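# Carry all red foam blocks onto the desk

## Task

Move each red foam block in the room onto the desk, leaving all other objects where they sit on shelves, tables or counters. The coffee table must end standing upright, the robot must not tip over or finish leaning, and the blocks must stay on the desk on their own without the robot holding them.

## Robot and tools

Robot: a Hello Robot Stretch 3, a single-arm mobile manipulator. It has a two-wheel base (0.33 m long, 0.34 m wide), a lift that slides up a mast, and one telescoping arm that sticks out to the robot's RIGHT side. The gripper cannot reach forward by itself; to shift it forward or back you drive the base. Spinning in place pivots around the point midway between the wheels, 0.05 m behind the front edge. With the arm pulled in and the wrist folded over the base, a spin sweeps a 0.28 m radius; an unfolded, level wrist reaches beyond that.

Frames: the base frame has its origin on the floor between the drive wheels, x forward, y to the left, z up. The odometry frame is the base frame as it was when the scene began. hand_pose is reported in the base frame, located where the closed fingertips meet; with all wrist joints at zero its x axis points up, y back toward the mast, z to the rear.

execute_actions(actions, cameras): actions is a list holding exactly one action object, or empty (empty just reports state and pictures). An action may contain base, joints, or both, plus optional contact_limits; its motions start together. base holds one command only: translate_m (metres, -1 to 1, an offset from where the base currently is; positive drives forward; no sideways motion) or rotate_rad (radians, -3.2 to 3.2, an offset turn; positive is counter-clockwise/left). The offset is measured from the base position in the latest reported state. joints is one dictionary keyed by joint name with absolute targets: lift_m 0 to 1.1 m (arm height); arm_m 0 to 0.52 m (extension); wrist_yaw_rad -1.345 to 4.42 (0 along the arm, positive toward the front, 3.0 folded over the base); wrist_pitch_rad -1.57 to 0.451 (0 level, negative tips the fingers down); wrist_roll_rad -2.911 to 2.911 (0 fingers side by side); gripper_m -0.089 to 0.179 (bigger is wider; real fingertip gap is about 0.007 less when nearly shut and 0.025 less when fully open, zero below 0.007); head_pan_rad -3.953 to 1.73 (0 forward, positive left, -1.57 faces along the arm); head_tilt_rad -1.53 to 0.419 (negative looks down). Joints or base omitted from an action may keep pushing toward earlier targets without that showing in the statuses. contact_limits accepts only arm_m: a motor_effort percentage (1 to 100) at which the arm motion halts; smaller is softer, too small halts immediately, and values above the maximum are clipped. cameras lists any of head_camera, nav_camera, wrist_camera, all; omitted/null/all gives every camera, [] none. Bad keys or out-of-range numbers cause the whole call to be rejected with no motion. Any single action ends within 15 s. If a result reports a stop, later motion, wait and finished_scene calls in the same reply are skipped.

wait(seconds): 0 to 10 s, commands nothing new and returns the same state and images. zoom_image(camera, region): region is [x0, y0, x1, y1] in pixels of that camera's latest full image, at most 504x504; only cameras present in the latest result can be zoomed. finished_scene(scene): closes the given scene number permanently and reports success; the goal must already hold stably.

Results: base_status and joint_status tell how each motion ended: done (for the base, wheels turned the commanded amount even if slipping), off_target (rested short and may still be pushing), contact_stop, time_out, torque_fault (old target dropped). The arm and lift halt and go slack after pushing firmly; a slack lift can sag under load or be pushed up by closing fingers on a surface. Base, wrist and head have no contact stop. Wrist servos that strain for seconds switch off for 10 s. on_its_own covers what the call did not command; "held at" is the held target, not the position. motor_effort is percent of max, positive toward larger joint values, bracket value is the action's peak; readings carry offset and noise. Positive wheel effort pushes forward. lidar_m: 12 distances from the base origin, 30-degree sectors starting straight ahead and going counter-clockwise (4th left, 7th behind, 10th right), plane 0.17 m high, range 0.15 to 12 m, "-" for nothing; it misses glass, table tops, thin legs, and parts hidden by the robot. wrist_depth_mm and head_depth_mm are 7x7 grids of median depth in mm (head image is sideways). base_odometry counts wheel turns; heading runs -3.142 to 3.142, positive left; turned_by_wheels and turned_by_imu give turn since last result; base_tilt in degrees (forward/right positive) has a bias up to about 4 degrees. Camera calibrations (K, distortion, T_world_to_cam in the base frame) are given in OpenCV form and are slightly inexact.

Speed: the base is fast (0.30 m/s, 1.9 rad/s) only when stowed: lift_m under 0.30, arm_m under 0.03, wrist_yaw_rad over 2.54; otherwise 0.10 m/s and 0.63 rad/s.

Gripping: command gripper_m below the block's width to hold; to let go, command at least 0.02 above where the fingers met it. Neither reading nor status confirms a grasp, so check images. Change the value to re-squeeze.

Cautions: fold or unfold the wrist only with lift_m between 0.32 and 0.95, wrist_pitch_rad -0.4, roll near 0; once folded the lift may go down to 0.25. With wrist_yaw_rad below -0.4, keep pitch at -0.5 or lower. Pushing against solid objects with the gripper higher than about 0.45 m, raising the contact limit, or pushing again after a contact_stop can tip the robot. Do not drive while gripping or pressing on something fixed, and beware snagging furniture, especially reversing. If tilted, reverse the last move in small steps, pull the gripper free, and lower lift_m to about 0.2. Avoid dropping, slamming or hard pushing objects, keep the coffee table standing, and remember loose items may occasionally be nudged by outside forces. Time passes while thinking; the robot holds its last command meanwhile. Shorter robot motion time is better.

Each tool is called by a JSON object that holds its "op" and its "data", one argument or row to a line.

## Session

{"op": "execute_actions", "data": {
  "actions": [
    {"joints": {"head_pan_rad": 0.0, "head_tilt_rad": -0.5}}
  ]
}}

{"op": "execute_actions", "data": {
  "actions": [
    {"joints": {"head_pan_rad": -1.6, "head_tilt_rad": -0.5}}
  ],
  "cameras": ["nav_camera", "head_camera"]
}}

{"op": "execute_actions", "data": {
  "actions": [
    {"joints": {"head_pan_rad": -3.2, "head_tilt_rad": -0.5}}
  ],
  "cameras": ["nav_camera", "head_camera"]
}}

{"op": "execute_actions", "data": {
  "actions": [
    {"joints": {"head_pan_rad": 1.5, "head_tilt_rad": -0.5}}
  ],
  "cameras": ["nav_camera", "head_camera"]
}}

Scene clock: 0.87 s.
base_odometry: x=+0.000 y=+0.000 heading=+0.000 (m, m, rad; odometry frame)
turned_by_wheels: +0.000 (rad since the last result)
turned_by_imu: +0.000 (rad since the last result)
base_tilt: forward=+0.4 right=+2.1 (deg)
lidar_m: 1.17 1.56 1.46 1.51 0.79 0.74 0.81 1.09 2.26 1.66 1.47 1.62
head_depth_mm: 1320 1443 1559 1269 998 1635 1340 / 1372 1500 1620 1273 1037 1626 1347 / 1437 1555 1674 1261 1408 1569 1334 / 1495 1615 1780 1338 1916 1629 1332 / 1550 1694 1865 2050 1999 1614 1334 / 1638 1790 1961 2181 2059 1627 1332 / 1703 1877 2075 2255 2042 1607 1329
base_status: not commanded
joint_positions: lift_m=+0.552 arm_m=-0.002 wrist_yaw_rad=+3.104 wrist_pitch_rad=-0.539 wrist_roll_rad=-0.008 gripper_m=+0.037 head_pan_rad=+0.007 head_tilt_rad=-0.494
joint_status: all done
motor_effort: left_wheel=+0(0) right_wheel=+0(0) lift_m=+22(22) arm_m=+0(1) wrist_yaw_rad=+0(0) wrist_pitch_rad=+4(4) wrist_roll_rad=+0(0) gripper_m=+0(0) head_pan_rad=-3(2) head_tilt_rad=-4(40) (%)
hand_pose: x=-0.0134 y=+0.0649 z=+0.5386 quat_wxyz=(+0.201, +0.682, +0.176, +0.681) (m; base frame)
wrist_depth_mm: 636 730 - - - - - / 896 861 - - - - - / 677 844 - - - - - / 655 825 - - - - - / 690 802 843 850 878 827 865 / 687 758 760 733 - 716 727 / 632 647 654 645 654 649 627
pictures: head_camera (sideways: a quarter turn clockwise sets it upright), nav_camera (sideways: a quarter turn counterclockwise sets it upright), wrist_camera
camera_calibration (this result's frames):
head_camera: T_world_to_cam=[[-0.47984, -0.00597509, -0.877335, 1.16808], [0.016165, 0.999747, -0.0156499, 0.0188619], [0.877207, -0.0216916, -0.479622, 0.568919], [0, 0, 0, 1]] pos_world=[0.061127, 0.000463029, 1.29796]
nav_camera: T_world_to_cam=[[0.450399, 0.0322144, 0.892246, -1.12196], [0.026754, -0.999387, 0.0225775, 0.0240854], [0.892426, 0.0137022, -0.450985, 0.540515], [0, 0, 0, 1]] pos_world=[0.0223175, 0.0528078, 1.24429]
wrist_camera: T_world_to_cam=[[0.999921, -0.00529676, -0.0114155, 0.0290153], [-0.0121971, -0.631236, -0.775495, 0.493075], [-0.00309823, 0.775573, -0.63125, 0.454201], [0, 0, 0, 1]] pos_world=[-0.0215917, -0.040866, 0.669423]
Images, in order (width x height): head_camera 896x504, nav_camera 672x504, wrist_camera 644x364.

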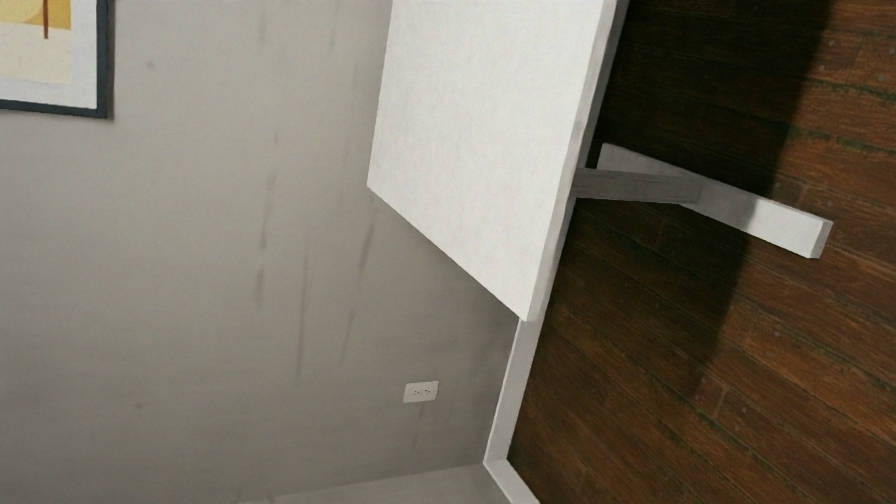

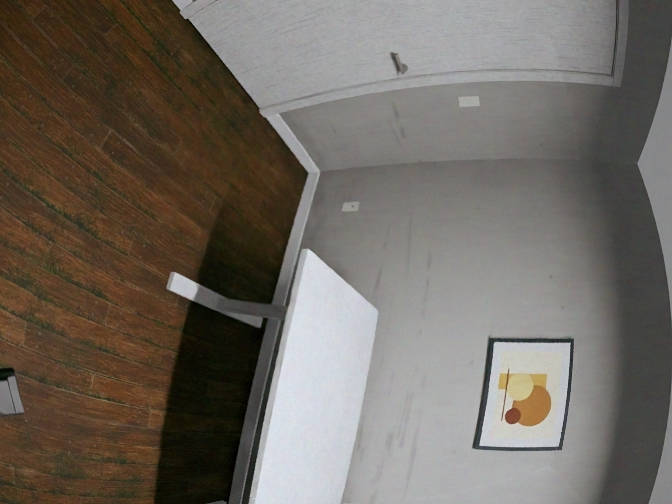

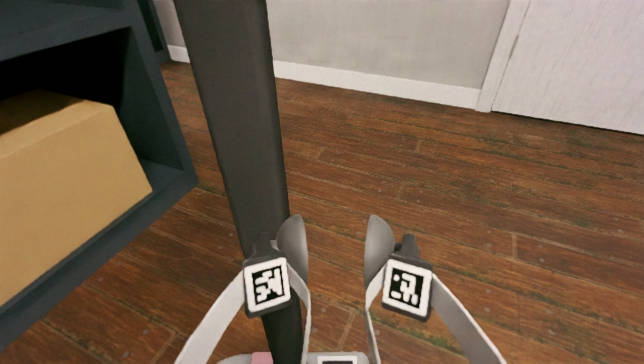

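Scene clock: 2.23 s.
base_odometry: x=+0.000 y=+0.000 heading=+0.000 (m, m, rad; odometry frame)
turned_by_wheels: +0.000 (rad since the last result)
turned_by_imu: +0.000 (rad since the last result)
base_tilt: forward=+0.4 right=+2.1 (deg)
lidar_m: 1.16 1.56 1.46 1.51 0.79 0.74 0.81 1.09 2.26 1.65 1.47 1.62
head_depth_mm: 1899 2039 2193 2369 2094 1630 1345 / 1959 2113 2269 2491 2071 1633 1348 / 2012 2200 2410 2607 2079 1621 1325 / 2108 2316 2505 2694 2065 1613 1334 / 2185 2398 2563 2663 2044 1618 1333 / 2268 2511 2653 2190 1976 1626 1329 / 2250 2364 2489 1849 1983 1616 1342
base_status: not commanded
joint_positions: lift_m=+0.552 arm_m=-0.002 wrist_yaw_rad=+3.104 wrist_pitch_rad=-0.539 wrist_roll_rad=-0.008 gripper_m=+0.037 head_pan_rad=-1.593 head_tilt_rad=-0.494
joint_status: all done
motor_effort: left_wheel=+0(0) right_wheel=+0(0) lift_m=+22(22) arm_m=-1(0) wrist_yaw_rad=+0(1) wrist_pitch_rad=+4(4) wrist_roll_rad=+0(0) gripper_m=+0(0) head_pan_rad=-4(44) head_tilt_rad=-3(3) (%)
hand_pose: x=-0.0134 y=+0.0649 z=+0.5386 quat_wxyz=(+0.201, +0.682, +0.176, +0.681) (m; base frame)
wrist_depth_mm: 645 751 - - - - - / 885 822 - - - - - / 688 866 - - - - - / 657 831 - - - - - / 666 833 837 858 865 839 868 / 692 735 751 737 - 724 726 / 656 639 654 654 640 631 652
pictures: head_camera (sideways: a quarter turn clockwise sets it upright), nav_camera (sideways: a quarter turn counterclockwise sets it upright)
camera_calibration (this result's frames):
head_camera: T_world_to_cam=[[0.00784733, 0.480099, -0.877179, 1.1649], [0.998867, -0.044934, -0.0156574, 0.0128771], [-0.0469323, -0.876063, -0.479908, 0.574927], [0, 0, 0, 1]] pos_world=[0.00497877, -0.0550162, 1.29794]
nav_camera: T_world_to_cam=[[0.0192285, -0.45143, 0.892099, -1.11914], [-0.999743, 0.00202021, 0.022571, 0.0303555], [-0.0119915, -0.892304, -0.451275, 0.54641], [0, 0, 0, 1]] pos_world=[0.0584195, -0.0177123, 1.24428]
Images, in order (width x height): head_camera 896x504, nav_camera 672x504.

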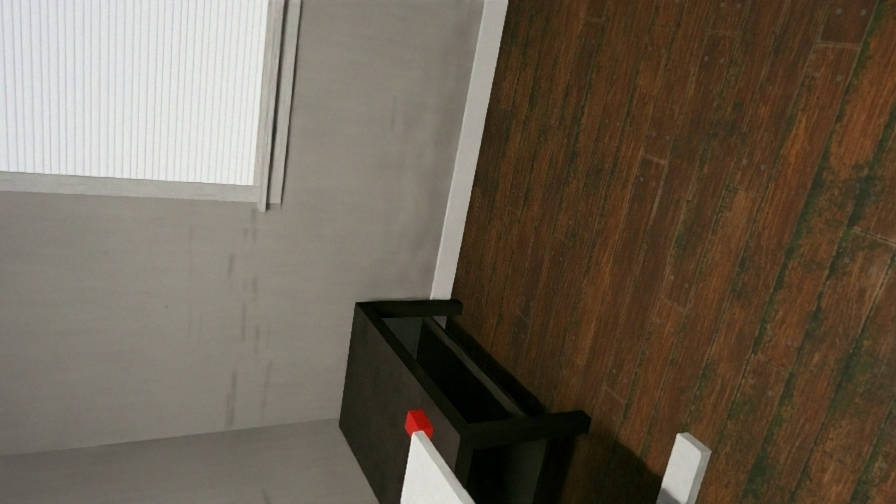

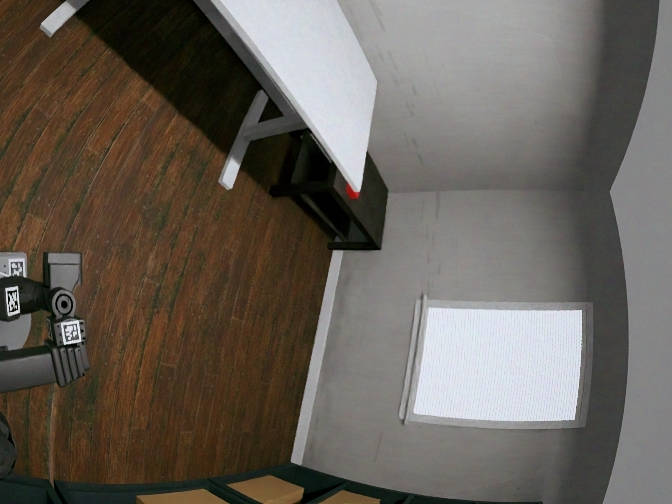

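Scene clock: 3.60 s.
base_odometry: x=+0.000 y=+0.000 heading=+0.000 (m, m, rad; odometry frame)
turned_by_wheels: +0.000 (rad since the last result)
turned_by_imu: +0.000 (rad since the last result)
base_tilt: forward=+0.3 right=+2.0 (deg)
lidar_m: 1.16 1.56 1.46 1.51 0.80 0.74 0.81 1.09 2.27 1.66 1.47 1.62
head_depth_mm: 955 648 689 740 853 915 1056 / 991 1074 1075 929 880 953 1092 / 1018 1106 1071 971 905 1003 1258 / 871 952 967 1024 980 1346 1251 / 689 742 806 903 1008 1131 1270 / 685 760 840 1427 1169 1520 1313 / 1177 1024 1009 1537 1251 1425 1328
base_status: not commanded
joint_positions: lift_m=+0.552 arm_m=-0.002 wrist_yaw_rad=+3.104 wrist_pitch_rad=-0.539 wrist_roll_rad=-0.008 gripper_m=+0.037 head_pan_rad=-3.193 head_tilt_rad=-0.494
joint_status: all done
motor_effort: left_wheel=+0(0) right_wheel=+0(0) lift_m=+22(22) arm_m=-1(1) wrist_yaw_rad=+1(1) wrist_pitch_rad=+4(4) wrist_roll_rad=+0(0) gripper_m=+0(1) head_pan_rad=-5(45) head_tilt_rad=-3(2) (%)
hand_pose: x=-0.0134 y=+0.0649 z=+0.5386 quat_wxyz=(+0.201, +0.682, +0.176, +0.681) (m; base frame)
wrist_depth_mm: 642 732 - - - - - / 903 847 - - - - - / 690 892 - - - - - / 657 841 - - - - - / 672 834 880 867 902 851 820 / 700 742 747 739 - 735 723 / 661 658 643 632 637 631 644
pictures: head_camera (sideways: a quarter turn clockwise sets it upright), nav_camera (sideways: a quarter turn counterclockwise sets it upright)
camera_calibration (this result's frames):
head_camera: T_world_to_cam=[[0.479705, -0.0218659, -0.877157, 1.16199], [-0.0740832, -0.997129, -0.0156584, 0.0194235], [-0.874297, 0.072494, -0.479948, 0.580027], [0, 0, 0, 1]] pos_world=[-0.0488598, 0.00272736, 1.29794]
nav_camera: T_world_to_cam=[[-0.45184, -0.00603551, 0.892079, -1.11624], [0.0312129, 0.999258, 0.0225701, 0.0240679], [-0.891553, 0.0380425, -0.451316, 0.551828], [0, 0, 0, 1]] pos_world=[-0.0131299, -0.05178, 1.24428]
Images, in order (width x height): head_camera 896x504, nav_camera 672x504.

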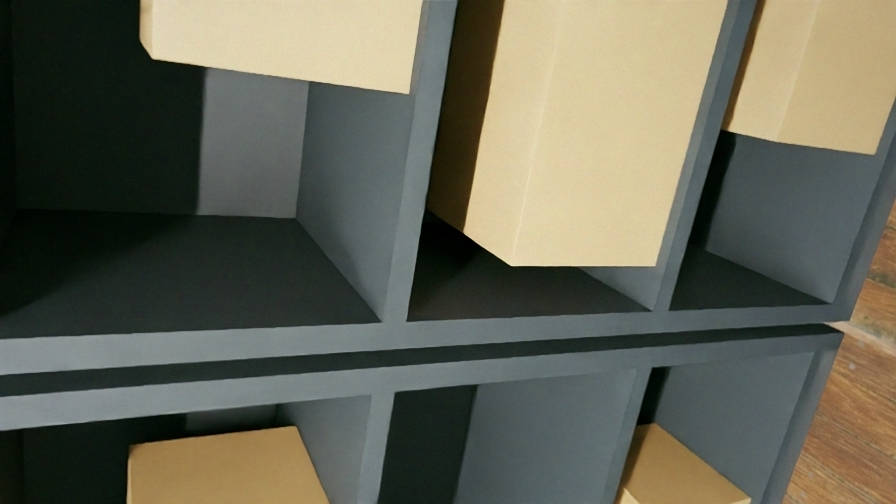

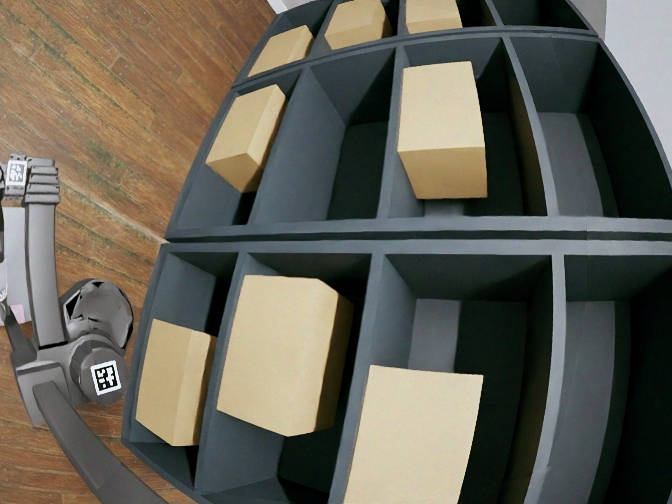

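Scene clock: 6.40 s.
base_odometry: x=+0.000 y=+0.000 heading=+0.000 (m, m, rad; odometry frame)
turned_by_wheels: +0.000 (rad since the last result)
turned_by_imu: +0.000 (rad since the last result)
base_tilt: forward=+0.3 right=+2.0 (deg)
lidar_m: 1.16 1.56 1.46 1.51 0.80 0.74 0.81 1.09 2.27 1.65 1.47 1.62
head_depth_mm: 1215 1307 1427 1534 1694 1637 1349 / 1245 1346 1466 1610 1771 1632 1348 / 1283 1382 1525 1656 1848 1626 1341 / 1316 1436 1570 1745 1933 1619 1333 / 1361 1490 1626 1810 1963 1623 1335 / 1411 1542 1694 1901 2001 1613 1336 / 1456 1597 1767 1980 2068 1610 1330
base_status: not commanded
joint_positions: lift_m=+0.552 arm_m=-0.002 wrist_yaw_rad=+3.104 wrist_pitch_rad=-0.539 wrist_roll_rad=-0.008 gripper_m=+0.037 head_pan_rad=+1.493 head_tilt_rad=-0.494
joint_status: all done
motor_effort: left_wheel=+0(0) right_wheel=+0(0) lift_m=+22(22) arm_m=-1(1) wrist_yaw_rad=-1(0) wrist_pitch_rad=+4(4) wrist_roll_rad=+0(0) gripper_m=+0(0) head_pan_rad=+5(44) head_tilt_rad=-5(4) (%)
hand_pose: x=-0.0134 y=+0.0649 z=+0.5386 quat_wxyz=(+0.201, +0.682, +0.176, +0.681) (m; base frame)
wrist_depth_mm: 663 756 - - - - - / 890 860 - - - - - / 683 875 - - - - - / 637 831 - - - - - / 689 815 830 845 892 849 839 / 685 755 745 729 - 728 732 / 646 643 648 651 638 632 643
pictures: head_camera (sideways: a quarter turn clockwise sets it upright), nav_camera (sideways: a quarter turn counterclockwise sets it upright)
camera_calibration (this result's frames):
head_camera: T_world_to_cam=[[-0.034741, -0.478945, -0.877157, 1.16513], [-0.99478, 0.100835, -0.0156584, 0.0250398], [0.0959481, 0.872035, -0.479948, 0.574108], [0, 0, 0, 1]] pos_world=[0.0103024, 0.0548667, 1.29794]
nav_camera: T_world_to_cam=[[0.00610131, 0.451839, 0.892079, -1.11904], [0.998059, -0.0580378, 0.0225701, 0.0181701], [0.0619724, 0.89021, -0.451316, 0.546012], [0, 0, 0, 1]] pos_world=[-0.0451449, 0.0206136, 1.24428]
Images, in order (width x height): head_camera 896x504, nav_camera 672x504.

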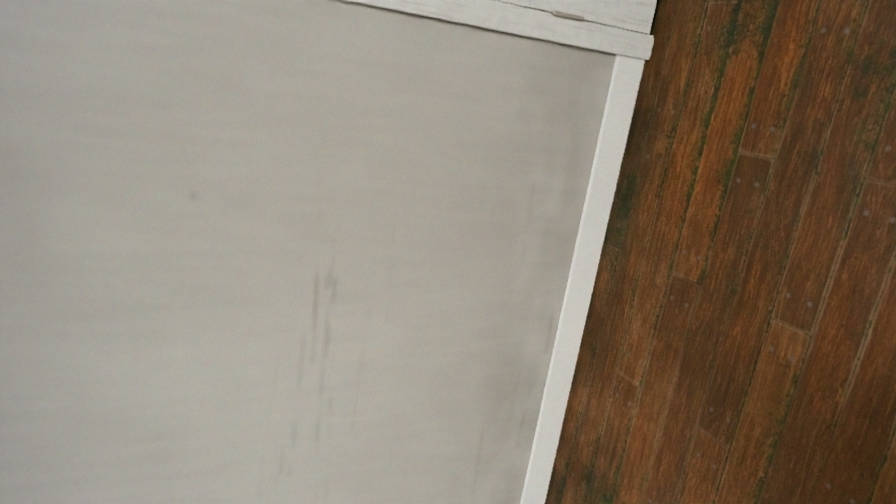

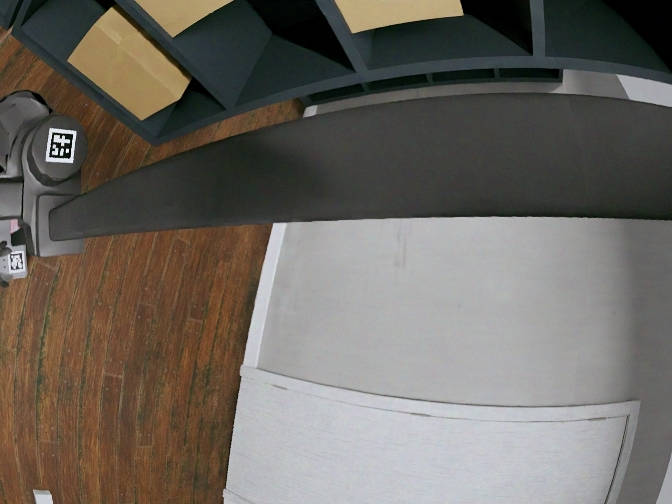

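{"op": "execute_actions", "data": {
  "actions": []
}}

Scene clock: 23.13 s.
base_odometry: x=+0.000 y=+0.000 heading=+0.000 (m, m, rad; odometry frame)
turned_by_wheels: +0.000 (rad since the last result)
turned_by_imu: +0.000 (rad since the last result)
base_tilt: forward=+0.3 right=+1.9 (deg)
lidar_m: 1.16 1.57 1.46 1.51 0.79 0.74 0.81 1.10 2.26 1.65 1.47 1.62
head_depth_mm: 1212 1298 1419 1544 1689 1628 1342 / 1247 1346 1472 1608 1787 1618 1344 / 1285 1391 1507 1673 1850 1637 1333 / 1325 1436 1570 1732 1898 1620 1336 / 1370 1480 1640 1800 1967 1610 1335 / 1411 1546 1700 1890 2011 1611 1332 / 1470 1607 1755 1969 2059 1624 1329
base_status: not commanded
joint_positions: lift_m=+0.552 arm_m=-0.002 wrist_yaw_rad=+3.104 wrist_pitch_rad=-0.539 wrist_roll_rad=-0.008 gripper_m=+0.037 head_pan_rad=+1.493 head_tilt_rad=-0.494
joint_status: all done
motor_effort: left_wheel=+0(0) right_wheel=+0(0) lift_m=+22(22) arm_m=-1(1) wrist_yaw_rad=+0(0) wrist_pitch_rad=+4(4) wrist_roll_rad=-1(0) gripper_m=+1(0) head_pan_rad=+4(44) head_tilt_rad=-5(4) (%)
hand_pose: x=-0.0134 y=+0.0649 z=+0.5386 quat_wxyz=(+0.201, +0.682, +0.176, +0.681) (m; base frame)
wrist_depth_mm: 634 759 - - - - - / 890 829 - - - - - / 680 895 - - - - - / 667 847 - - - - - / 682 815 867 856 921 873 862 / 701 742 729 740 - 733 755 / 647 649 652 652 663 638 633
pictures: head_camera (sideways: a quarter turn clockwise sets it upright), nav_camera (sideways: a quarter turn counterclockwise sets it upright), wrist_camera
camera_calibration (this result's frames):
head_camera: T_world_to_cam=[[-0.0347324, -0.478945, -0.877157, 1.16513], [-0.994782, 0.100817, -0.0156584, 0.0250398], [0.0959323, 0.872036, -0.479948, 0.574108], [0, 0, 0, 1]] pos_world=[0.0103014, 0.0548668, 1.29794]
nav_camera: T_world_to_cam=[[0.00609312, 0.451839, 0.892079, -1.11904], [0.99806, -0.0580198, 0.0225701, 0.0181701], [0.0619562, 0.890211, -0.451316, 0.546012], [0, 0, 0, 1]] pos_world=[-0.0451453, 0.0206127, 1.24428]
wrist_camera: T_world_to_cam=[[0.999921, -0.00529654, -0.0114155, 0.0290153], [-0.012197, -0.631236, -0.775495, 0.493075], [-0.00309842, 0.775573, -0.63125, 0.454201], [0, 0, 0, 1]] pos_world=[-0.0215917, -0.040866, 0.669423]
Images, in order (width x height): head_camera 896x504, nav_camera 672x504, wrist_camera 644x364.

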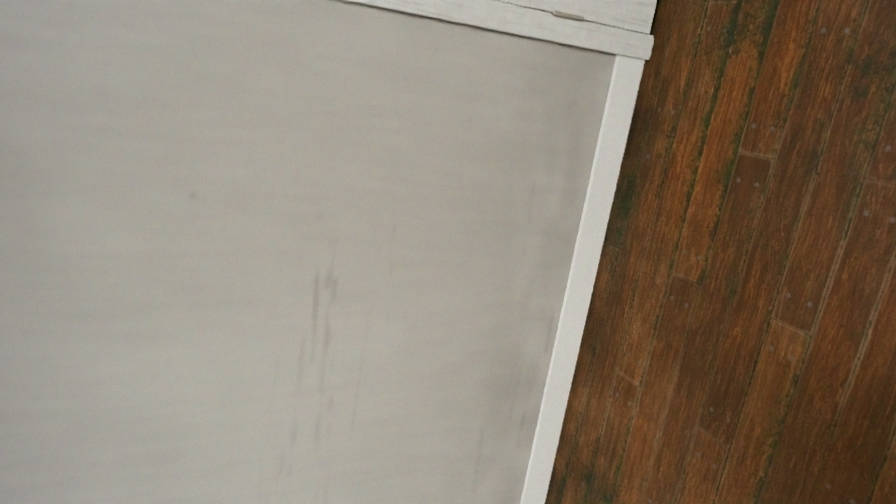

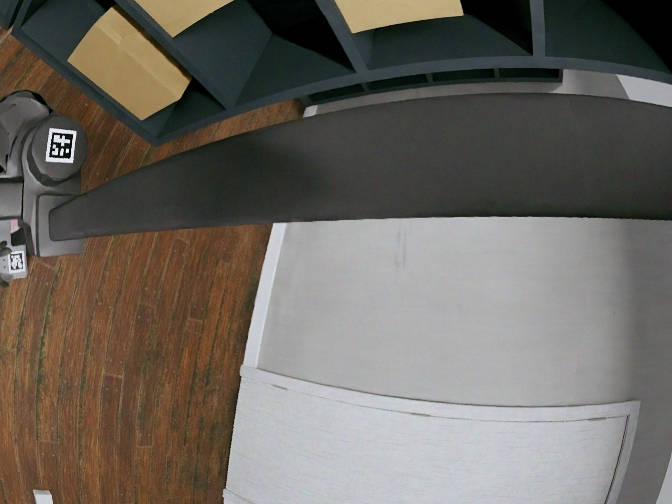

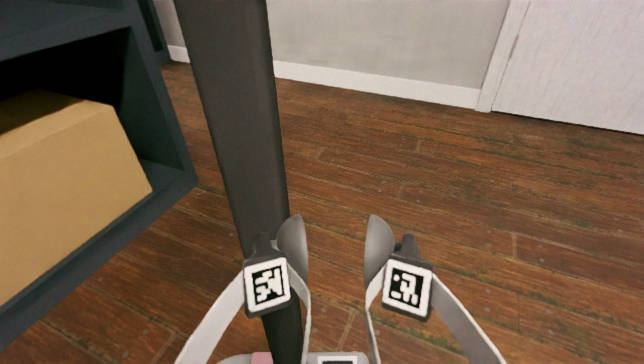

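{"op": "execute_actions", "data": {
  "actions": [
    {"joints": {"head_pan_rad": -1.2, "head_tilt_rad": -0.5}}
  ],
  "cameras": ["head_camera", "nav_camera"]
}}

Scene clock: 29.50 s.
base_odometry: x=+0.000 y=+0.000 heading=+0.000 (m, m, rad; odometry frame)
turned_by_wheels: +0.000 (rad since the last result)
turned_by_imu: +0.000 (rad since the last result)
base_tilt: forward=+0.3 right=+2.1 (deg)
lidar_m: 1.16 1.56 1.46 1.51 0.79 0.74 0.81 1.09 2.27 1.66 1.47 1.62
head_depth_mm: 2156 2301 2442 2567 2083 1614 1340 / 2316 2470 2632 2480 2089 1631 1338 / 2213 2483 2633 1992 2011 1614 1343 / 2011 2187 2380 1508 2083 1627 1335 / 1812 1965 2097 1332 1881 1611 1329 / 1676 1785 1857 1255 1982 1622 1332 / 1540 1641 1722 1243 1851 1616 1334
base_status: not commanded
joint_positions: lift_m=+0.552 arm_m=-0.002 wrist_yaw_rad=+3.104 wrist_pitch_rad=-0.539 wrist_roll_rad=-0.008 gripper_m=+0.037 head_pan_rad=-1.193 head_tilt_rad=-0.494
joint_status: all done
motor_effort: left_wheel=+0(1) right_wheel=+0(0) lift_m=+21(21) arm_m=-1(1) wrist_yaw_rad=+0(0) wrist_pitch_rad=+3(4) wrist_roll_rad=+1(0) gripper_m=+0(1) head_pan_rad=-4(46) head_tilt_rad=-4(5) (%)
hand_pose: x=-0.0134 y=+0.0649 z=+0.5386 quat_wxyz=(+0.201, +0.682, +0.176, +0.681) (m; base frame)
wrist_depth_mm: 637 727 - - - - - / 875 829 - - - - - / 676 864 - - - - - / 656 834 - - - - - / 687 845 868 875 903 847 868 / 694 744 762 741 - 755 700 / 654 650 645 647 639 630 632
pictures: head_camera (sideways: a quarter turn clockwise sets it upright), nav_camera (sideways: a quarter turn counterclockwise sets it upright)
camera_calibration (this result's frames):
head_camera: T_world_to_cam=[[-0.17976, 0.445328, -0.877137, 1.16599], [0.937515, 0.347591, -0.0156594, 0.013254], [0.297912, -0.825145, -0.479984, 0.572924], [0, 0, 0, 1]] pos_world=[0.0264915, -0.0511096, 1.29794]
nav_camera: T_world_to_cam=[[0.193535, -0.40838, 0.89206, -1.12015], [-0.921611, -0.387459, 0.0225692, 0.0298812], [0.33642, -0.8265, -0.451354, 0.544386], [0, 0, 0, 1]] pos_world=[0.061185, 0.00406476, 1.24428]
Images, in order (width x height): head_camera 896x504, nav_camera 672x504.

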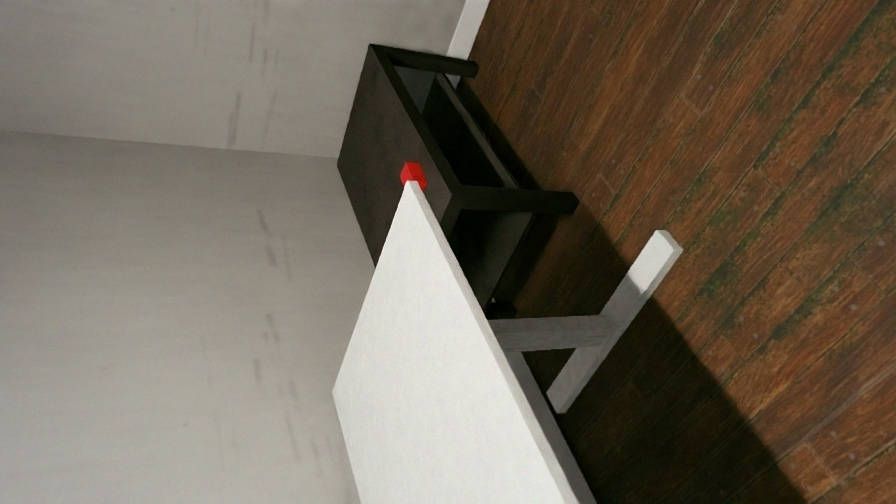

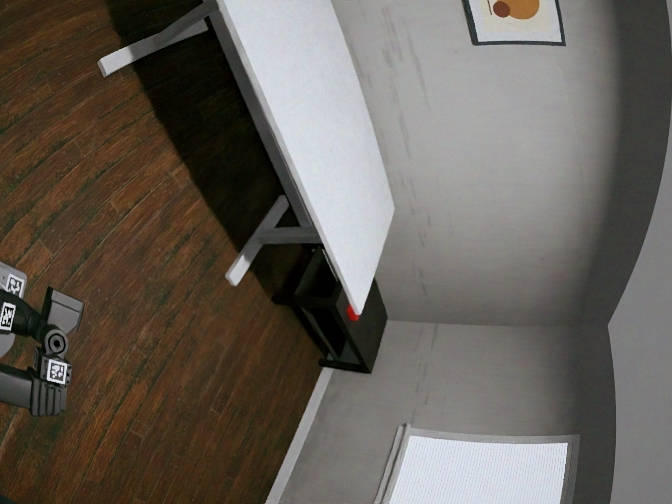

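{"op": "execute_actions", "data": {
  "actions": [
    {"base": {"rotate_rad": 1.61}, "joints": {"lift_m": 0.28, "head_pan_rad": -3.1, "head_tilt_rad": -0.6}}
  ],
  "cameras": ["head_camera", "nav_camera"]
}}

Scene clock: 75.93 s.
base_odometry: x=+0.000 y=+0.000 heading=+1.610 (m, m, rad; odometry frame)
turned_by_wheels: +1.610 (rad since the last result)
turned_by_imu: +1.598 (rad since the last result)
base_tilt: forward=+0.4 right=+2.1 (deg)
lidar_m: 1.52 0.78 0.75 0.80 1.11 2.26 1.66 1.47 1.62 1.16 1.54 1.46
head_depth_mm: 1902 2109 2315 2420 1841 1505 1264 / 2030 2179 2436 2457 1856 1496 1262 / 2107 2308 2588 2405 1849 1482 1264 / 2216 2442 2640 2395 1848 1486 1268 / 2351 2609 2362 2289 1830 1481 1252 / 2233 2420 2200 2188 1837 1486 1254 / 1976 2088 1488 2104 1774 1483 1245
base_status: done
joint_positions: lift_m=+0.280 arm_m=-0.002 wrist_yaw_rad=+3.104 wrist_pitch_rad=-0.540 wrist_roll_rad=-0.008 gripper_m=+0.037 head_pan_rad=-3.093 head_tilt_rad=-0.593
joint_status: all done
motor_effort: left_wheel=-2(10) right_wheel=+2(10) lift_m=+16(19) arm_m=-1(1) wrist_yaw_rad=+1(0) wrist_pitch_rad=+4(4) wrist_roll_rad=+0(0) gripper_m=+0(1) head_pan_rad=-4(45) head_tilt_rad=-4(21) (%)
hand_pose: x=-0.0134 y=+0.0647 z=+0.2665 quat_wxyz=(+0.201, +0.682, +0.177, +0.681) (m; base frame)
wrist_depth_mm: - - - 831 - 638 593 / - - - 907 851 691 618 / 784 779 782 776 757 723 646 / 628 629 610 613 611 618 607 / 518 505 538 531 523 505 508 / 452 - - - - 441 440 / - - - - 380 388 377
pictures: head_camera (sideways: a quarter turn clockwise sets it upright), nav_camera (sideways: a quarter turn counterclockwise sets it upright)
camera_calibration (this result's frames):
head_camera: T_world_to_cam=[[0.564006, 0.0300649, -0.825223, 1.09376], [0.027146, -0.999472, -0.01786, 0.02167], [-0.825324, -0.0123284, -0.564524, 0.689769], [0, 0, 0, 1]] pos_world=[-0.0481899, -0.00272133, 1.29237]
nav_camera: T_world_to_cam=[[-0.535125, -0.0551345, 0.842972, -1.05169], [-0.0704886, 0.997302, 0.0204817, 0.0274099], [-0.841827, -0.0484596, -0.537568, 0.663751], [0, 0, 0, 1]] pos_world=[-0.00209019, -0.0531552, 1.24279]
Images, in order (width x height): head_camera 896x504, nav_camera 672x504.

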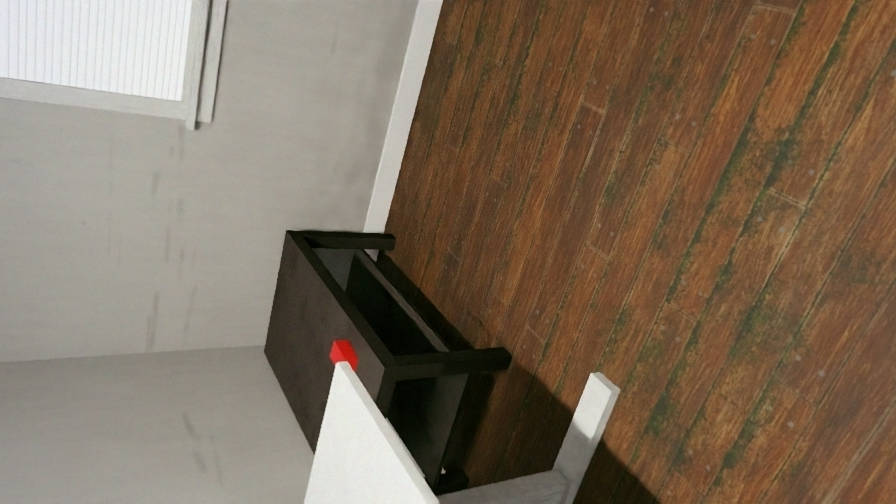

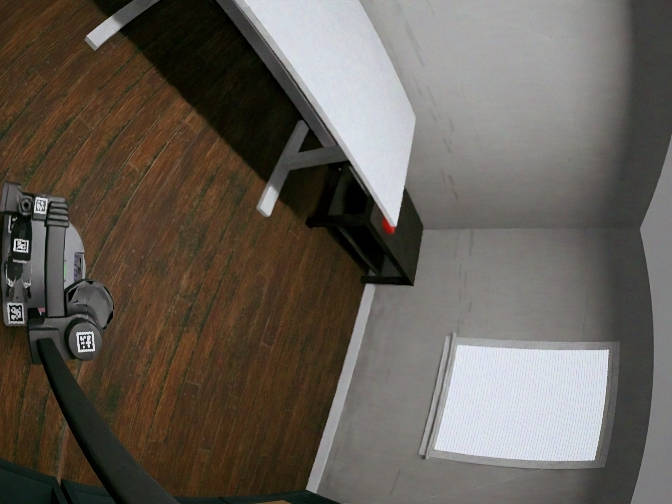

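{"op": "execute_actions", "data": {
  "actions": [
    {"base": {"translate_m": -1.0}}
  ],
  "cameras": ["head_camera"]
}}

{"op": "execute_actions", "data": {
  "actions": [
    {"base": {"translate_m": -0.58}, "joints": {"head_pan_rad": -2.0, "head_tilt_rad": -0.9}}
  ],
  "cameras": ["head_camera", "nav_camera"]
}}

Scene clock: 96.53 s.
base_odometry: x=+0.039 y=-0.999 heading=+1.610 (m, m, rad; odometry frame)
turned_by_wheels: +0.000 (rad since the last result)
turned_by_imu: -0.005 (rad since the last result)
base_tilt: forward=+0.3 right=+2.0 (deg)
lidar_m: 1.82 1.26 1.20 1.23 1.45 1.38 1.38 0.70 0.70 1.19 1.36 2.35
head_depth_mm: 1159 1247 1368 1521 1679 1507 1263 / 1209 1314 1442 1615 1764 1498 1261 / 1262 1395 1539 1721 1827 1500 1264 / 1327 1467 1642 1705 1784 1489 1266 / 1395 1557 1759 1554 1556 1477 1256 / 1467 1627 1797 1536 1231 1380 1248 / 1416 1497 1607 1550 1162 1026 1185
base_status: done
joint_positions: lift_m=+0.280 arm_m=-0.002 wrist_yaw_rad=+3.104 wrist_pitch_rad=-0.540 wrist_roll_rad=-0.008 gripper_m=+0.037 head_pan_rad=-3.093 head_tilt_rad=-0.594
joint_status: not commanded
motor_effort: left_wheel=-2(11) right_wheel=+2(6) lift_m=+17(17) arm_m=+1(1) wrist_yaw_rad=-1(0) wrist_pitch_rad=+4(4) wrist_roll_rad=+0(0) gripper_m=+0(1) head_pan_rad=-4(4) head_tilt_rad=-5(4) (%)
hand_pose: x=-0.0134 y=+0.0647 z=+0.2665 quat_wxyz=(+0.201, +0.682, +0.177, +0.681) (m; base frame)
wrist_depth_mm: - - - - - - - / - - - - - - 922 / 782 796 773 767 757 762 739 / 635 625 624 622 620 613 621 / 525 528 535 530 532 516 513 / 452 - - - - 443 434 / - - - - 381 385 388
pictures: head_camera (sideways: a quarter turn clockwise sets it upright)
camera_calibration (this result's frames):
head_camera: T_world_to_cam=[[0.564422, 0.0300838, -0.824938, 1.09338], [0.0271529, -0.999472, -0.0178707, 0.021684], [-0.82504, -0.0123128, -0.564941, 0.69031], [0, 0, 0, 1]] pos_world=[-0.0481851, -0.00272098, 1.29234]
Images, in order (width x height): head_camera 896x504.

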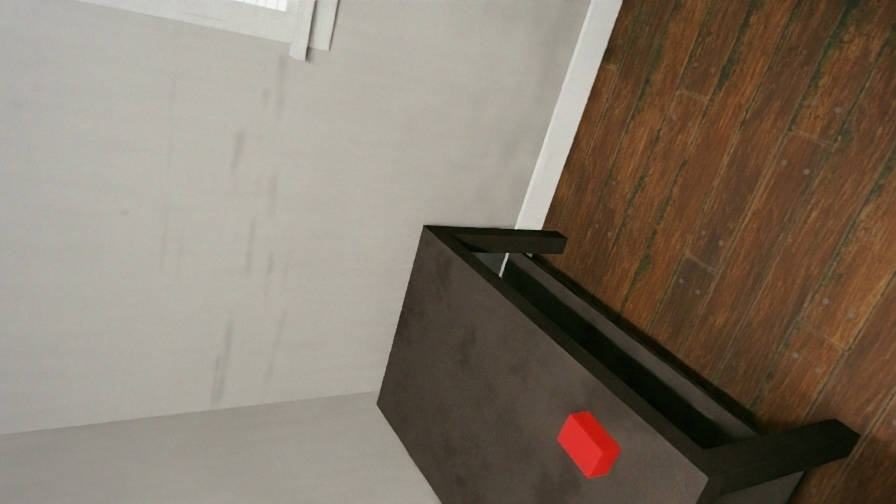

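Scene clock: 100.10 s.
base_odometry: x=+0.062 y=-1.579 heading=+1.610 (m, m, rad; odometry frame)
turned_by_wheels: +0.000 (rad since the last result)
turned_by_imu: -0.003 (rad since the last result)
base_tilt: forward=+0.3 right=+2.1 (deg)
lidar_m: 2.19 1.55 1.45 1.30 0.91 0.86 0.81 0.95 0.31 0.31 0.63 1.74
head_depth_mm: 801 924 1108 1098 942 875 1142 / 797 926 1105 1098 937 868 1132 / 794 928 1103 1092 939 854 1164 / 797 927 1101 1089 933 850 1175 / 798 927 1101 1136 949 862 1148 / 797 924 1108 1360 1430 1259 1125 / 793 923 1110 1361 1429 1255 1123
base_status: done
joint_positions: lift_m=+0.280 arm_m=-0.002 wrist_yaw_rad=+3.104 wrist_pitch_rad=-0.540 wrist_roll_rad=-0.008 gripper_m=+0.037 head_pan_rad=-2.007 head_tilt_rad=-0.889
joint_status: all done
motor_effort: left_wheel=-1(11) right_wheel=+1(6) lift_m=+17(17) arm_m=-1(1) wrist_yaw_rad=+0(0) wrist_pitch_rad=+4(4) wrist_roll_rad=+0(0) gripper_m=+1(1) head_pan_rad=+4(46) head_tilt_rad=-7(33) (%)
hand_pose: x=-0.0134 y=+0.0647 z=+0.2665 quat_wxyz=(+0.201, +0.682, +0.177, +0.681) (m; base frame)
wrist_depth_mm: 672 816 - - - - - / 700 910 - - - - - / 713 774 797 778 746 784 756 / 639 623 625 627 613 615 611 / 520 516 529 537 538 510 509 / 450 - - - - 440 440 / - - - - 377 380 382
pictures: head_camera (sideways: a quarter turn clockwise sets it upright), nav_camera (sideways: a quarter turn counterclockwise sets it upright)
camera_calibration (this result's frames):
head_camera: T_world_to_cam=[[0.3274, 0.708982, -0.624623, 0.83376], [0.899655, -0.435978, -0.0233004, 0.0234226], [-0.288842, -0.554317, -0.780579, 0.967516], [0, 0, 0, 1]] pos_world=[-0.0145861, -0.0445989, 1.27655]
nav_camera: T_world_to_cam=[[-0.294457, -0.700884, 0.649659, -0.801197], [-0.917451, 0.397631, 0.0131515, 0.042126], [-0.267542, -0.592157, -0.760112, 0.949725], [0, 0, 0, 1]] pos_world=[0.0568223, -0.0159103, 1.24185]
Images, in order (width x height): head_camera 896x504, nav_camera 672x504.

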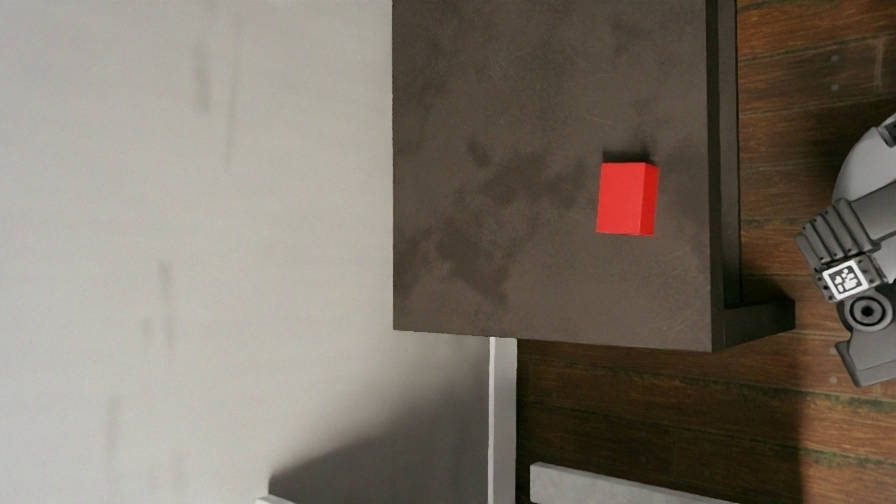

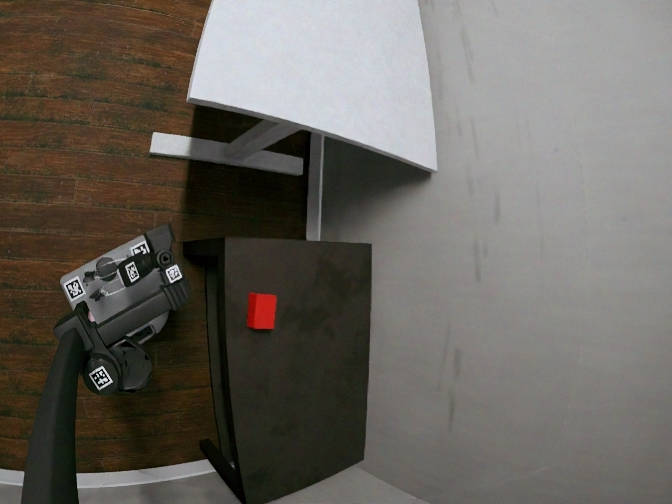

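{"op": "execute_actions", "data": {
  "actions": [
    {"base": {"rotate_rad": -0.435}, "joints": {"lift_m": 0.66, "wrist_pitch_rad": -0.4}}
  ],
  "cameras": []
}}

{"op": "execute_actions", "data": {
  "actions": [
    {"base": {"translate_m": -0.065}, "joints": {"wrist_yaw_rad": 0.0, "gripper_m": 0.175, "head_pan_rad": -1.65, "head_tilt_rad": -1.0}}
  ],
  "cameras": []
}}

{"op": "execute_actions", "data": {
  "actions": [
    {"joints": {"wrist_pitch_rad": -0.9, "arm_m": 0.08}}
  ]
}}

Scene clock: 130.50 s.
base_odometry: x=+0.062 y=-1.579 heading=+1.175 (m, m, rad; odometry frame)
turned_by_wheels: -0.435 (rad since the last result)
turned_by_imu: -0.430 (rad since the last result)
base_tilt: forward=+0.3 right=+2.0 (deg)
lidar_m: 2.86 2.01 1.50 1.45 1.19 0.89 0.86 0.81 0.92 0.31 0.32 0.64
head_depth_mm: 1036 1189 1298 1105 1008 1273 1137 / 979 1160 1299 1094 959 1277 1178 / 927 1087 1247 1093 938 1181 - / 886 1035 1199 1091 937 - 1145 / 845 975 1155 1084 935 833 - / 808 929 1087 1077 929 821 - / 775 884 1030 1072 928 844 1115
base_status: done
joint_positions: lift_m=+0.660 arm_m=-0.002 wrist_yaw_rad=+3.104 wrist_pitch_rad=-0.421 wrist_roll_rad=-0.008 gripper_m=+0.037 head_pan_rad=-2.007 head_tilt_rad=-0.890
joint_status: all done
motor_effort: left_wheel=+2(9) right_wheel=-2(9) lift_m=+26(27) arm_m=-1(1) wrist_yaw_rad=+1(0) wrist_pitch_rad=+6(6) wrist_roll_rad=+0(0) gripper_m=+0(1) head_pan_rad=+4(3) head_tilt_rad=-8(6) (%)
hand_pose: x=-0.0128 y=+0.0814 z=+0.6718 quat_wxyz=(+0.160, +0.691, +0.135, +0.692) (m; base frame)
wrist_depth_mm: 945 - - - - - - / 929 - - - - - - / 905 - - - - - - / 890 - - - - - - / 930 - - - - - - / 879 969 - 936 - 969 924 / 834 805 820 800 780 794 784
pictures: none
No camera images: the call's "cameras" was empty. Leave "cameras" out to get every camera's image.

Scene clock: 133.07 s.
base_odometry: x=+0.037 y=-1.639 heading=+1.175 (m, m, rad; odometry frame)
turned_by_wheels: +0.000 (rad since the last result)
turned_by_imu: +0.000 (rad since the last result)
base_tilt: forward=+0.3 right=+2.0 (deg)
lidar_m: 1.80 2.04 1.51 1.45 1.10 0.82 0.80 0.75 0.92 0.81 0.33 0.67
head_depth_mm: 857 1018 1149 1015 916 1237 1138 / 849 1010 1149 1012 905 - - / 839 995 1141 1009 889 - - / 830 984 1131 1009 905 - - / 822 976 1123 1005 875 1188 1113 / 817 968 1114 1018 882 1167 1103 / 809 956 1168 1458 1364 1220 1105
base_status: done
joint_positions: lift_m=+0.660 arm_m=-0.002 wrist_yaw_rad=+0.003 wrist_pitch_rad=-0.421 wrist_roll_rad=-0.008 gripper_m=+0.175 head_pan_rad=-1.657 head_tilt_rad=-0.987
joint_status: all done
motor_effort: left_wheel=+2(5) right_wheel=-2(7) lift_m=+26(27) arm_m=-1(1) wrist_yaw_rad=-2(3) wrist_pitch_rad=+6(6) wrist_roll_rad=+0(0) gripper_m=+1(93) head_pan_rad=+4(30) head_tilt_rad=-8(21) (%)
hand_pose: x=-0.0208 y=-0.3665 z=+0.6718 quat_wxyz=(+0.695, +0.150, -0.688, -0.146) (m; base frame)
wrist_depth_mm: 594 589 583 574 561 561 544 / 644 642 627 629 613 596 578 / 724 708 700 674 659 658 654 / 811 779 764 624 627 627 613 / 900 841 545 495 489 502 488 / 960 - 411 415 415 408 423 / 807 781 350 348 354 347 339
pictures: none
No camera images: the call's "cameras" was empty. Leave "cameras" out to get every camera's image.

Scene clock: 134.90 s.
base_odometry: x=+0.037 y=-1.639 heading=+1.175 (m, m, rad; odometry frame)
turned_by_wheels: +0.000 (rad since the last result)
turned_by_imu: +0.000 (rad since the last result)
base_tilt: forward=+0.3 right=+2.1 (deg)
lidar_m: 1.80 2.05 1.51 1.45 1.10 0.82 0.80 0.75 0.92 0.81 0.33 0.67
head_depth_mm: 857 1022 1146 1018 910 1244 1137 / 850 1004 1148 1015 923 - - / 842 994 1137 1008 - 1215 - / 834 985 1132 1004 - 1213 - / 823 969 1125 1003 864 1196 1108 / 814 964 1118 1016 895 1172 1105 / 813 956 1166 1468 1366 1228 1103
base_status: not commanded
joint_positions: lift_m=+0.660 arm_m=+0.080 wrist_yaw_rad=+0.002 wrist_pitch_rad=-0.907 wrist_roll_rad=-0.008 gripper_m=+0.175 head_pan_rad=-1.657 head_tilt_rad=-0.988
joint_status: all done
motor_effort: left_wheel=+2(2) right_wheel=-2(2) lift_m=+26(26) arm_m=+1(2) wrist_yaw_rad=+0(2) wrist_pitch_rad=+2(6) wrist_roll_rad=-1(0) gripper_m=+1(0) head_pan_rad=+4(3) head_tilt_rad=-8(8) (%)
hand_pose: x=-0.0213 y=-0.3636 z=+0.5817 quat_wxyz=(+0.639, +0.312, -0.632, -0.308) (m; base frame)
wrist_depth_mm: 651 634 479 468 466 455 450 / 795 754 421 413 408 403 400 / 923 892 365 364 366 360 358 / 857 828 334 336 331 329 330 / 589 742 308 259 297 302 301 / 676 - 283 272 273 278 279 / 675 261 261 262 259 257 253
pictures: head_camera (sideways: a quarter turn clockwise sets it upright), nav_camera (sideways: a quarter turn counterclockwise sets it upright), wrist_camera
camera_calibration (this result's frames):
head_camera: T_world_to_cam=[[0.0693802, 0.835672, -0.544829, 0.731376], [0.994813, -0.098683, -0.0246799, 0.024635], [-0.0743897, -0.54029, -0.838184, 1.0411], [0, 0, 0, 1]] pos_world=[0.00219684, -0.0462633, 1.27172]
nav_camera: T_world_to_cam=[[-0.041432, -0.819323, 0.571833, -0.701341], [-0.998276, 0.0577569, 0.0104244, 0.046171], [-0.0415682, -0.570415, -0.820304, 1.02661], [0, 0, 0, 1]] pos_world=[0.0597077, 0.00830084, 1.2427]
wrist_camera: T_world_to_cam=[[-0.999362, -0.0279346, -0.0222545, -0.00937864], [-0.013196, 0.867809, -0.496723, 0.638794], [0.0331884, -0.496113, -0.867624, 0.489665], [0, 0, 0, 1]] pos_world=[-0.0171943, -0.311684, 0.74194]
Images, in order (width x height): head_camera 896x504, nav_camera 672x504, wrist_camera 644x364.

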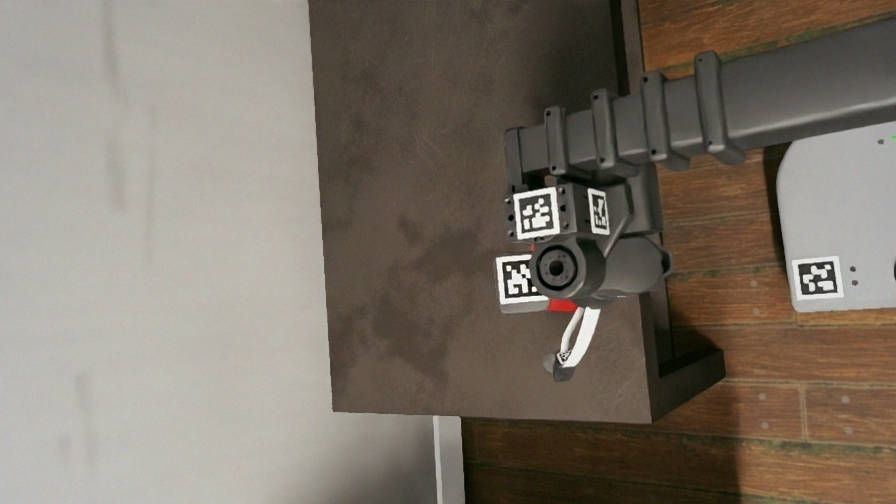

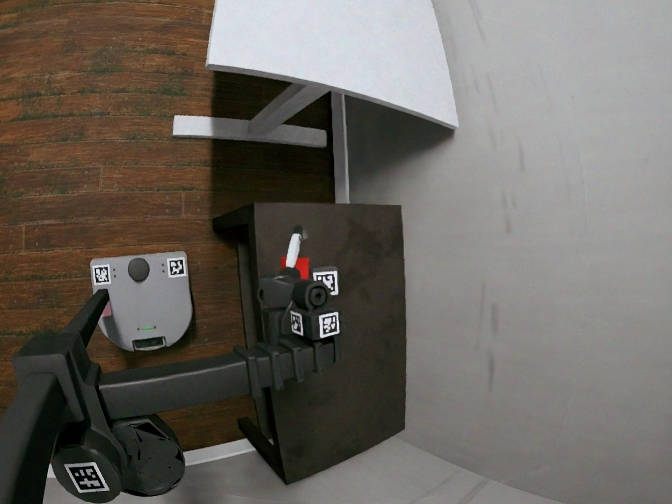

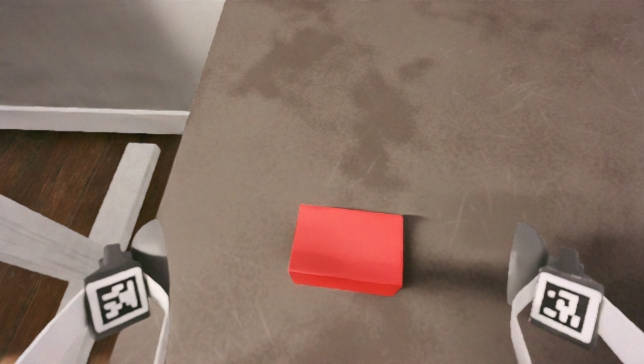

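{"op": "execute_actions", "data": {
  "actions": [
    {"joints": {"arm_m": 0.112}}
  ],
  "cameras": []
}}

{"op": "execute_actions", "data": {
  "actions": [
    {"joints": {"lift_m": 0.555}}
  ],
  "cameras": ["wrist_camera", "head_camera"]
}}

Scene clock: 146.80 s.
base_odometry: x=+0.037 y=-1.639 heading=+1.175 (m, m, rad; odometry frame)
turned_by_wheels: +0.000 (rad since the last result)
turned_by_imu: +0.000 (rad since the last result)
base_tilt: forward=+0.3 right=+2.1 (deg)
lidar_m: 1.80 2.04 1.51 1.45 1.10 0.82 0.80 0.75 0.92 0.81 0.33 0.67
head_depth_mm: 857 1021 1147 1022 909 1246 1132 / 846 1009 1144 1012 912 - - / 840 998 1137 1029 - 1214 - / 831 986 1128 1024 - 1208 - / 823 976 1124 1012 865 1192 1107 / 818 963 1114 1013 891 1176 1104 / 811 957 1167 1451 1364 1214 1103
base_status: not commanded
joint_positions: lift_m=+0.660 arm_m=+0.112 wrist_yaw_rad=+0.002 wrist_pitch_rad=-0.908 wrist_roll_rad=-0.008 gripper_m=+0.175 head_pan_rad=-1.657 head_tilt_rad=-0.988
joint_status: all done
motor_effort: left_wheel=+2(2) right_wheel=-2(3) lift_m=+26(26) arm_m=+1(1) wrist_yaw_rad=-1(2) wrist_pitch_rad=+2(2) wrist_roll_rad=+0(0) gripper_m=+0(1) head_pan_rad=+3(4) head_tilt_rad=-8(9) (%)
hand_pose: x=-0.0213 y=-0.3955 z=+0.5817 quat_wxyz=(+0.639, +0.312, -0.632, -0.308) (m; base frame)
wrist_depth_mm: 623 611 483 465 466 467 452 / 725 724 420 405 408 404 406 / 857 852 368 369 365 358 359 / 855 816 338 333 334 327 321 / 801 755 305 304 306 303 298 / 597 - 283 237 268 277 282 / 679 265 260 257 254 257 250
pictures: none
No camera images: the call's "cameras" was empty. Leave "cameras" out to get every camera's image.

Scene clock: 148.60 s.
base_odometry: x=+0.037 y=-1.639 heading=+1.175 (m, m, rad; odometry frame)
turned_by_wheels: +0.000 (rad since the last result)
turned_by_imu: +0.000 (rad since the last result)
base_tilt: forward=+0.3 right=+2.0 (deg)
lidar_m: 1.80 2.03 1.51 1.45 1.10 0.82 0.80 0.75 0.92 0.81 0.33 0.67
head_depth_mm: 860 1020 1150 1013 911 1247 1121 / 847 1010 1140 1009 901 1239 - / 843 996 1134 1006 - 1218 - / 833 985 1135 1004 - 1215 - / 825 979 1129 1001 870 1187 1110 / 820 969 1119 1015 898 1172 1108 / 810 959 1164 1459 1362 1220 1103
base_status: not commanded
joint_positions: lift_m=+0.555 arm_m=+0.112 wrist_yaw_rad=+0.002 wrist_pitch_rad=-0.908 wrist_roll_rad=-0.008 gripper_m=+0.175 head_pan_rad=-1.657 head_tilt_rad=-0.988
joint_status: all done
motor_effort: left_wheel=+2(2) right_wheel=-2(2) lift_m=+17(24) arm_m=+1(2) wrist_yaw_rad=-1(1) wrist_pitch_rad=+2(2) wrist_roll_rad=-1(0) gripper_m=+1(1) head_pan_rad=+3(3) head_tilt_rad=-7(8) (%)
hand_pose: x=-0.0213 y=-0.3953 z=+0.4771 quat_wxyz=(+0.638, +0.312, -0.632, -0.309) (m; base frame)
wrist_depth_mm: 613 582 301 299 295 296 292 / 736 275 270 267 261 262 257 / 836 242 239 236 237 234 232 / 715 217 216 164 216 211 210 / 358 201 199 150 148 196 194 / 187 - 181 141 138 179 181 / 171 167 168 168 164 165 163
pictures: head_camera (sideways: a quarter turn clockwise sets it upright), wrist_camera
camera_calibration (this result's frames):
head_camera: T_world_to_cam=[[0.0693804, 0.835676, -0.544822, 0.731367], [0.994813, -0.0986826, -0.02468, 0.0246351], [-0.074389, -0.540284, -0.838188, 1.0411], [0, 0, 0, 1]] pos_world=[0.00219687, -0.0462631, 1.27171]
wrist_camera: T_world_to_cam=[[-0.999363, -0.0278864, -0.0222881, -0.0125611], [-0.0131805, 0.868452, -0.495598, 0.614089], [0.0331766, -0.494988, -0.868266, 0.383917], [0, 0, 0, 1]] pos_world=[-0.0171962, -0.343622, 0.637403]
Images, in order (width x height): head_camera 896x504, wrist_camera 644x364.

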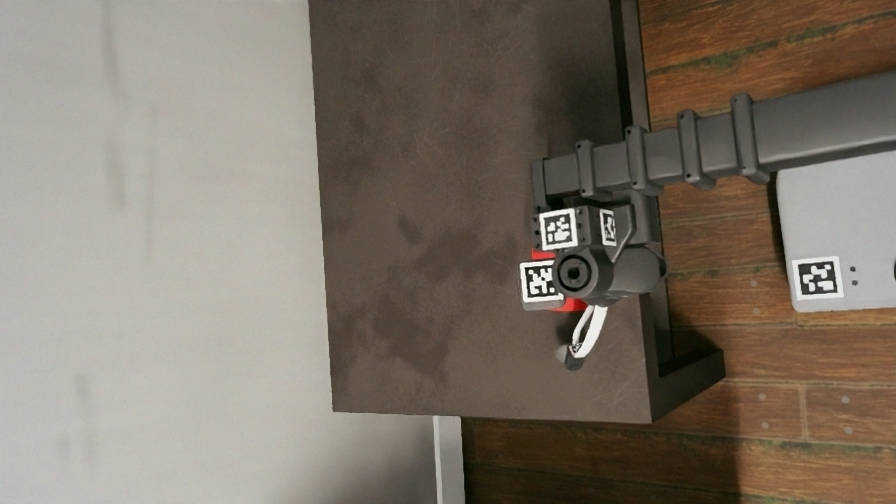

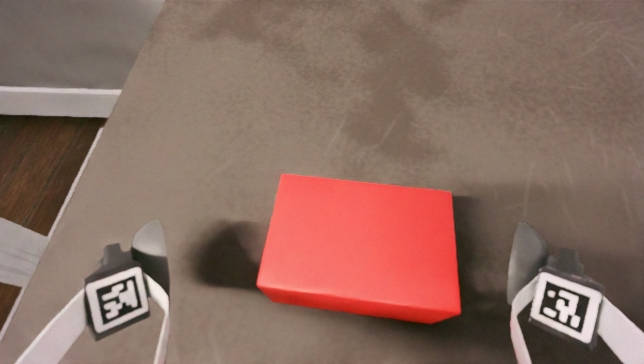

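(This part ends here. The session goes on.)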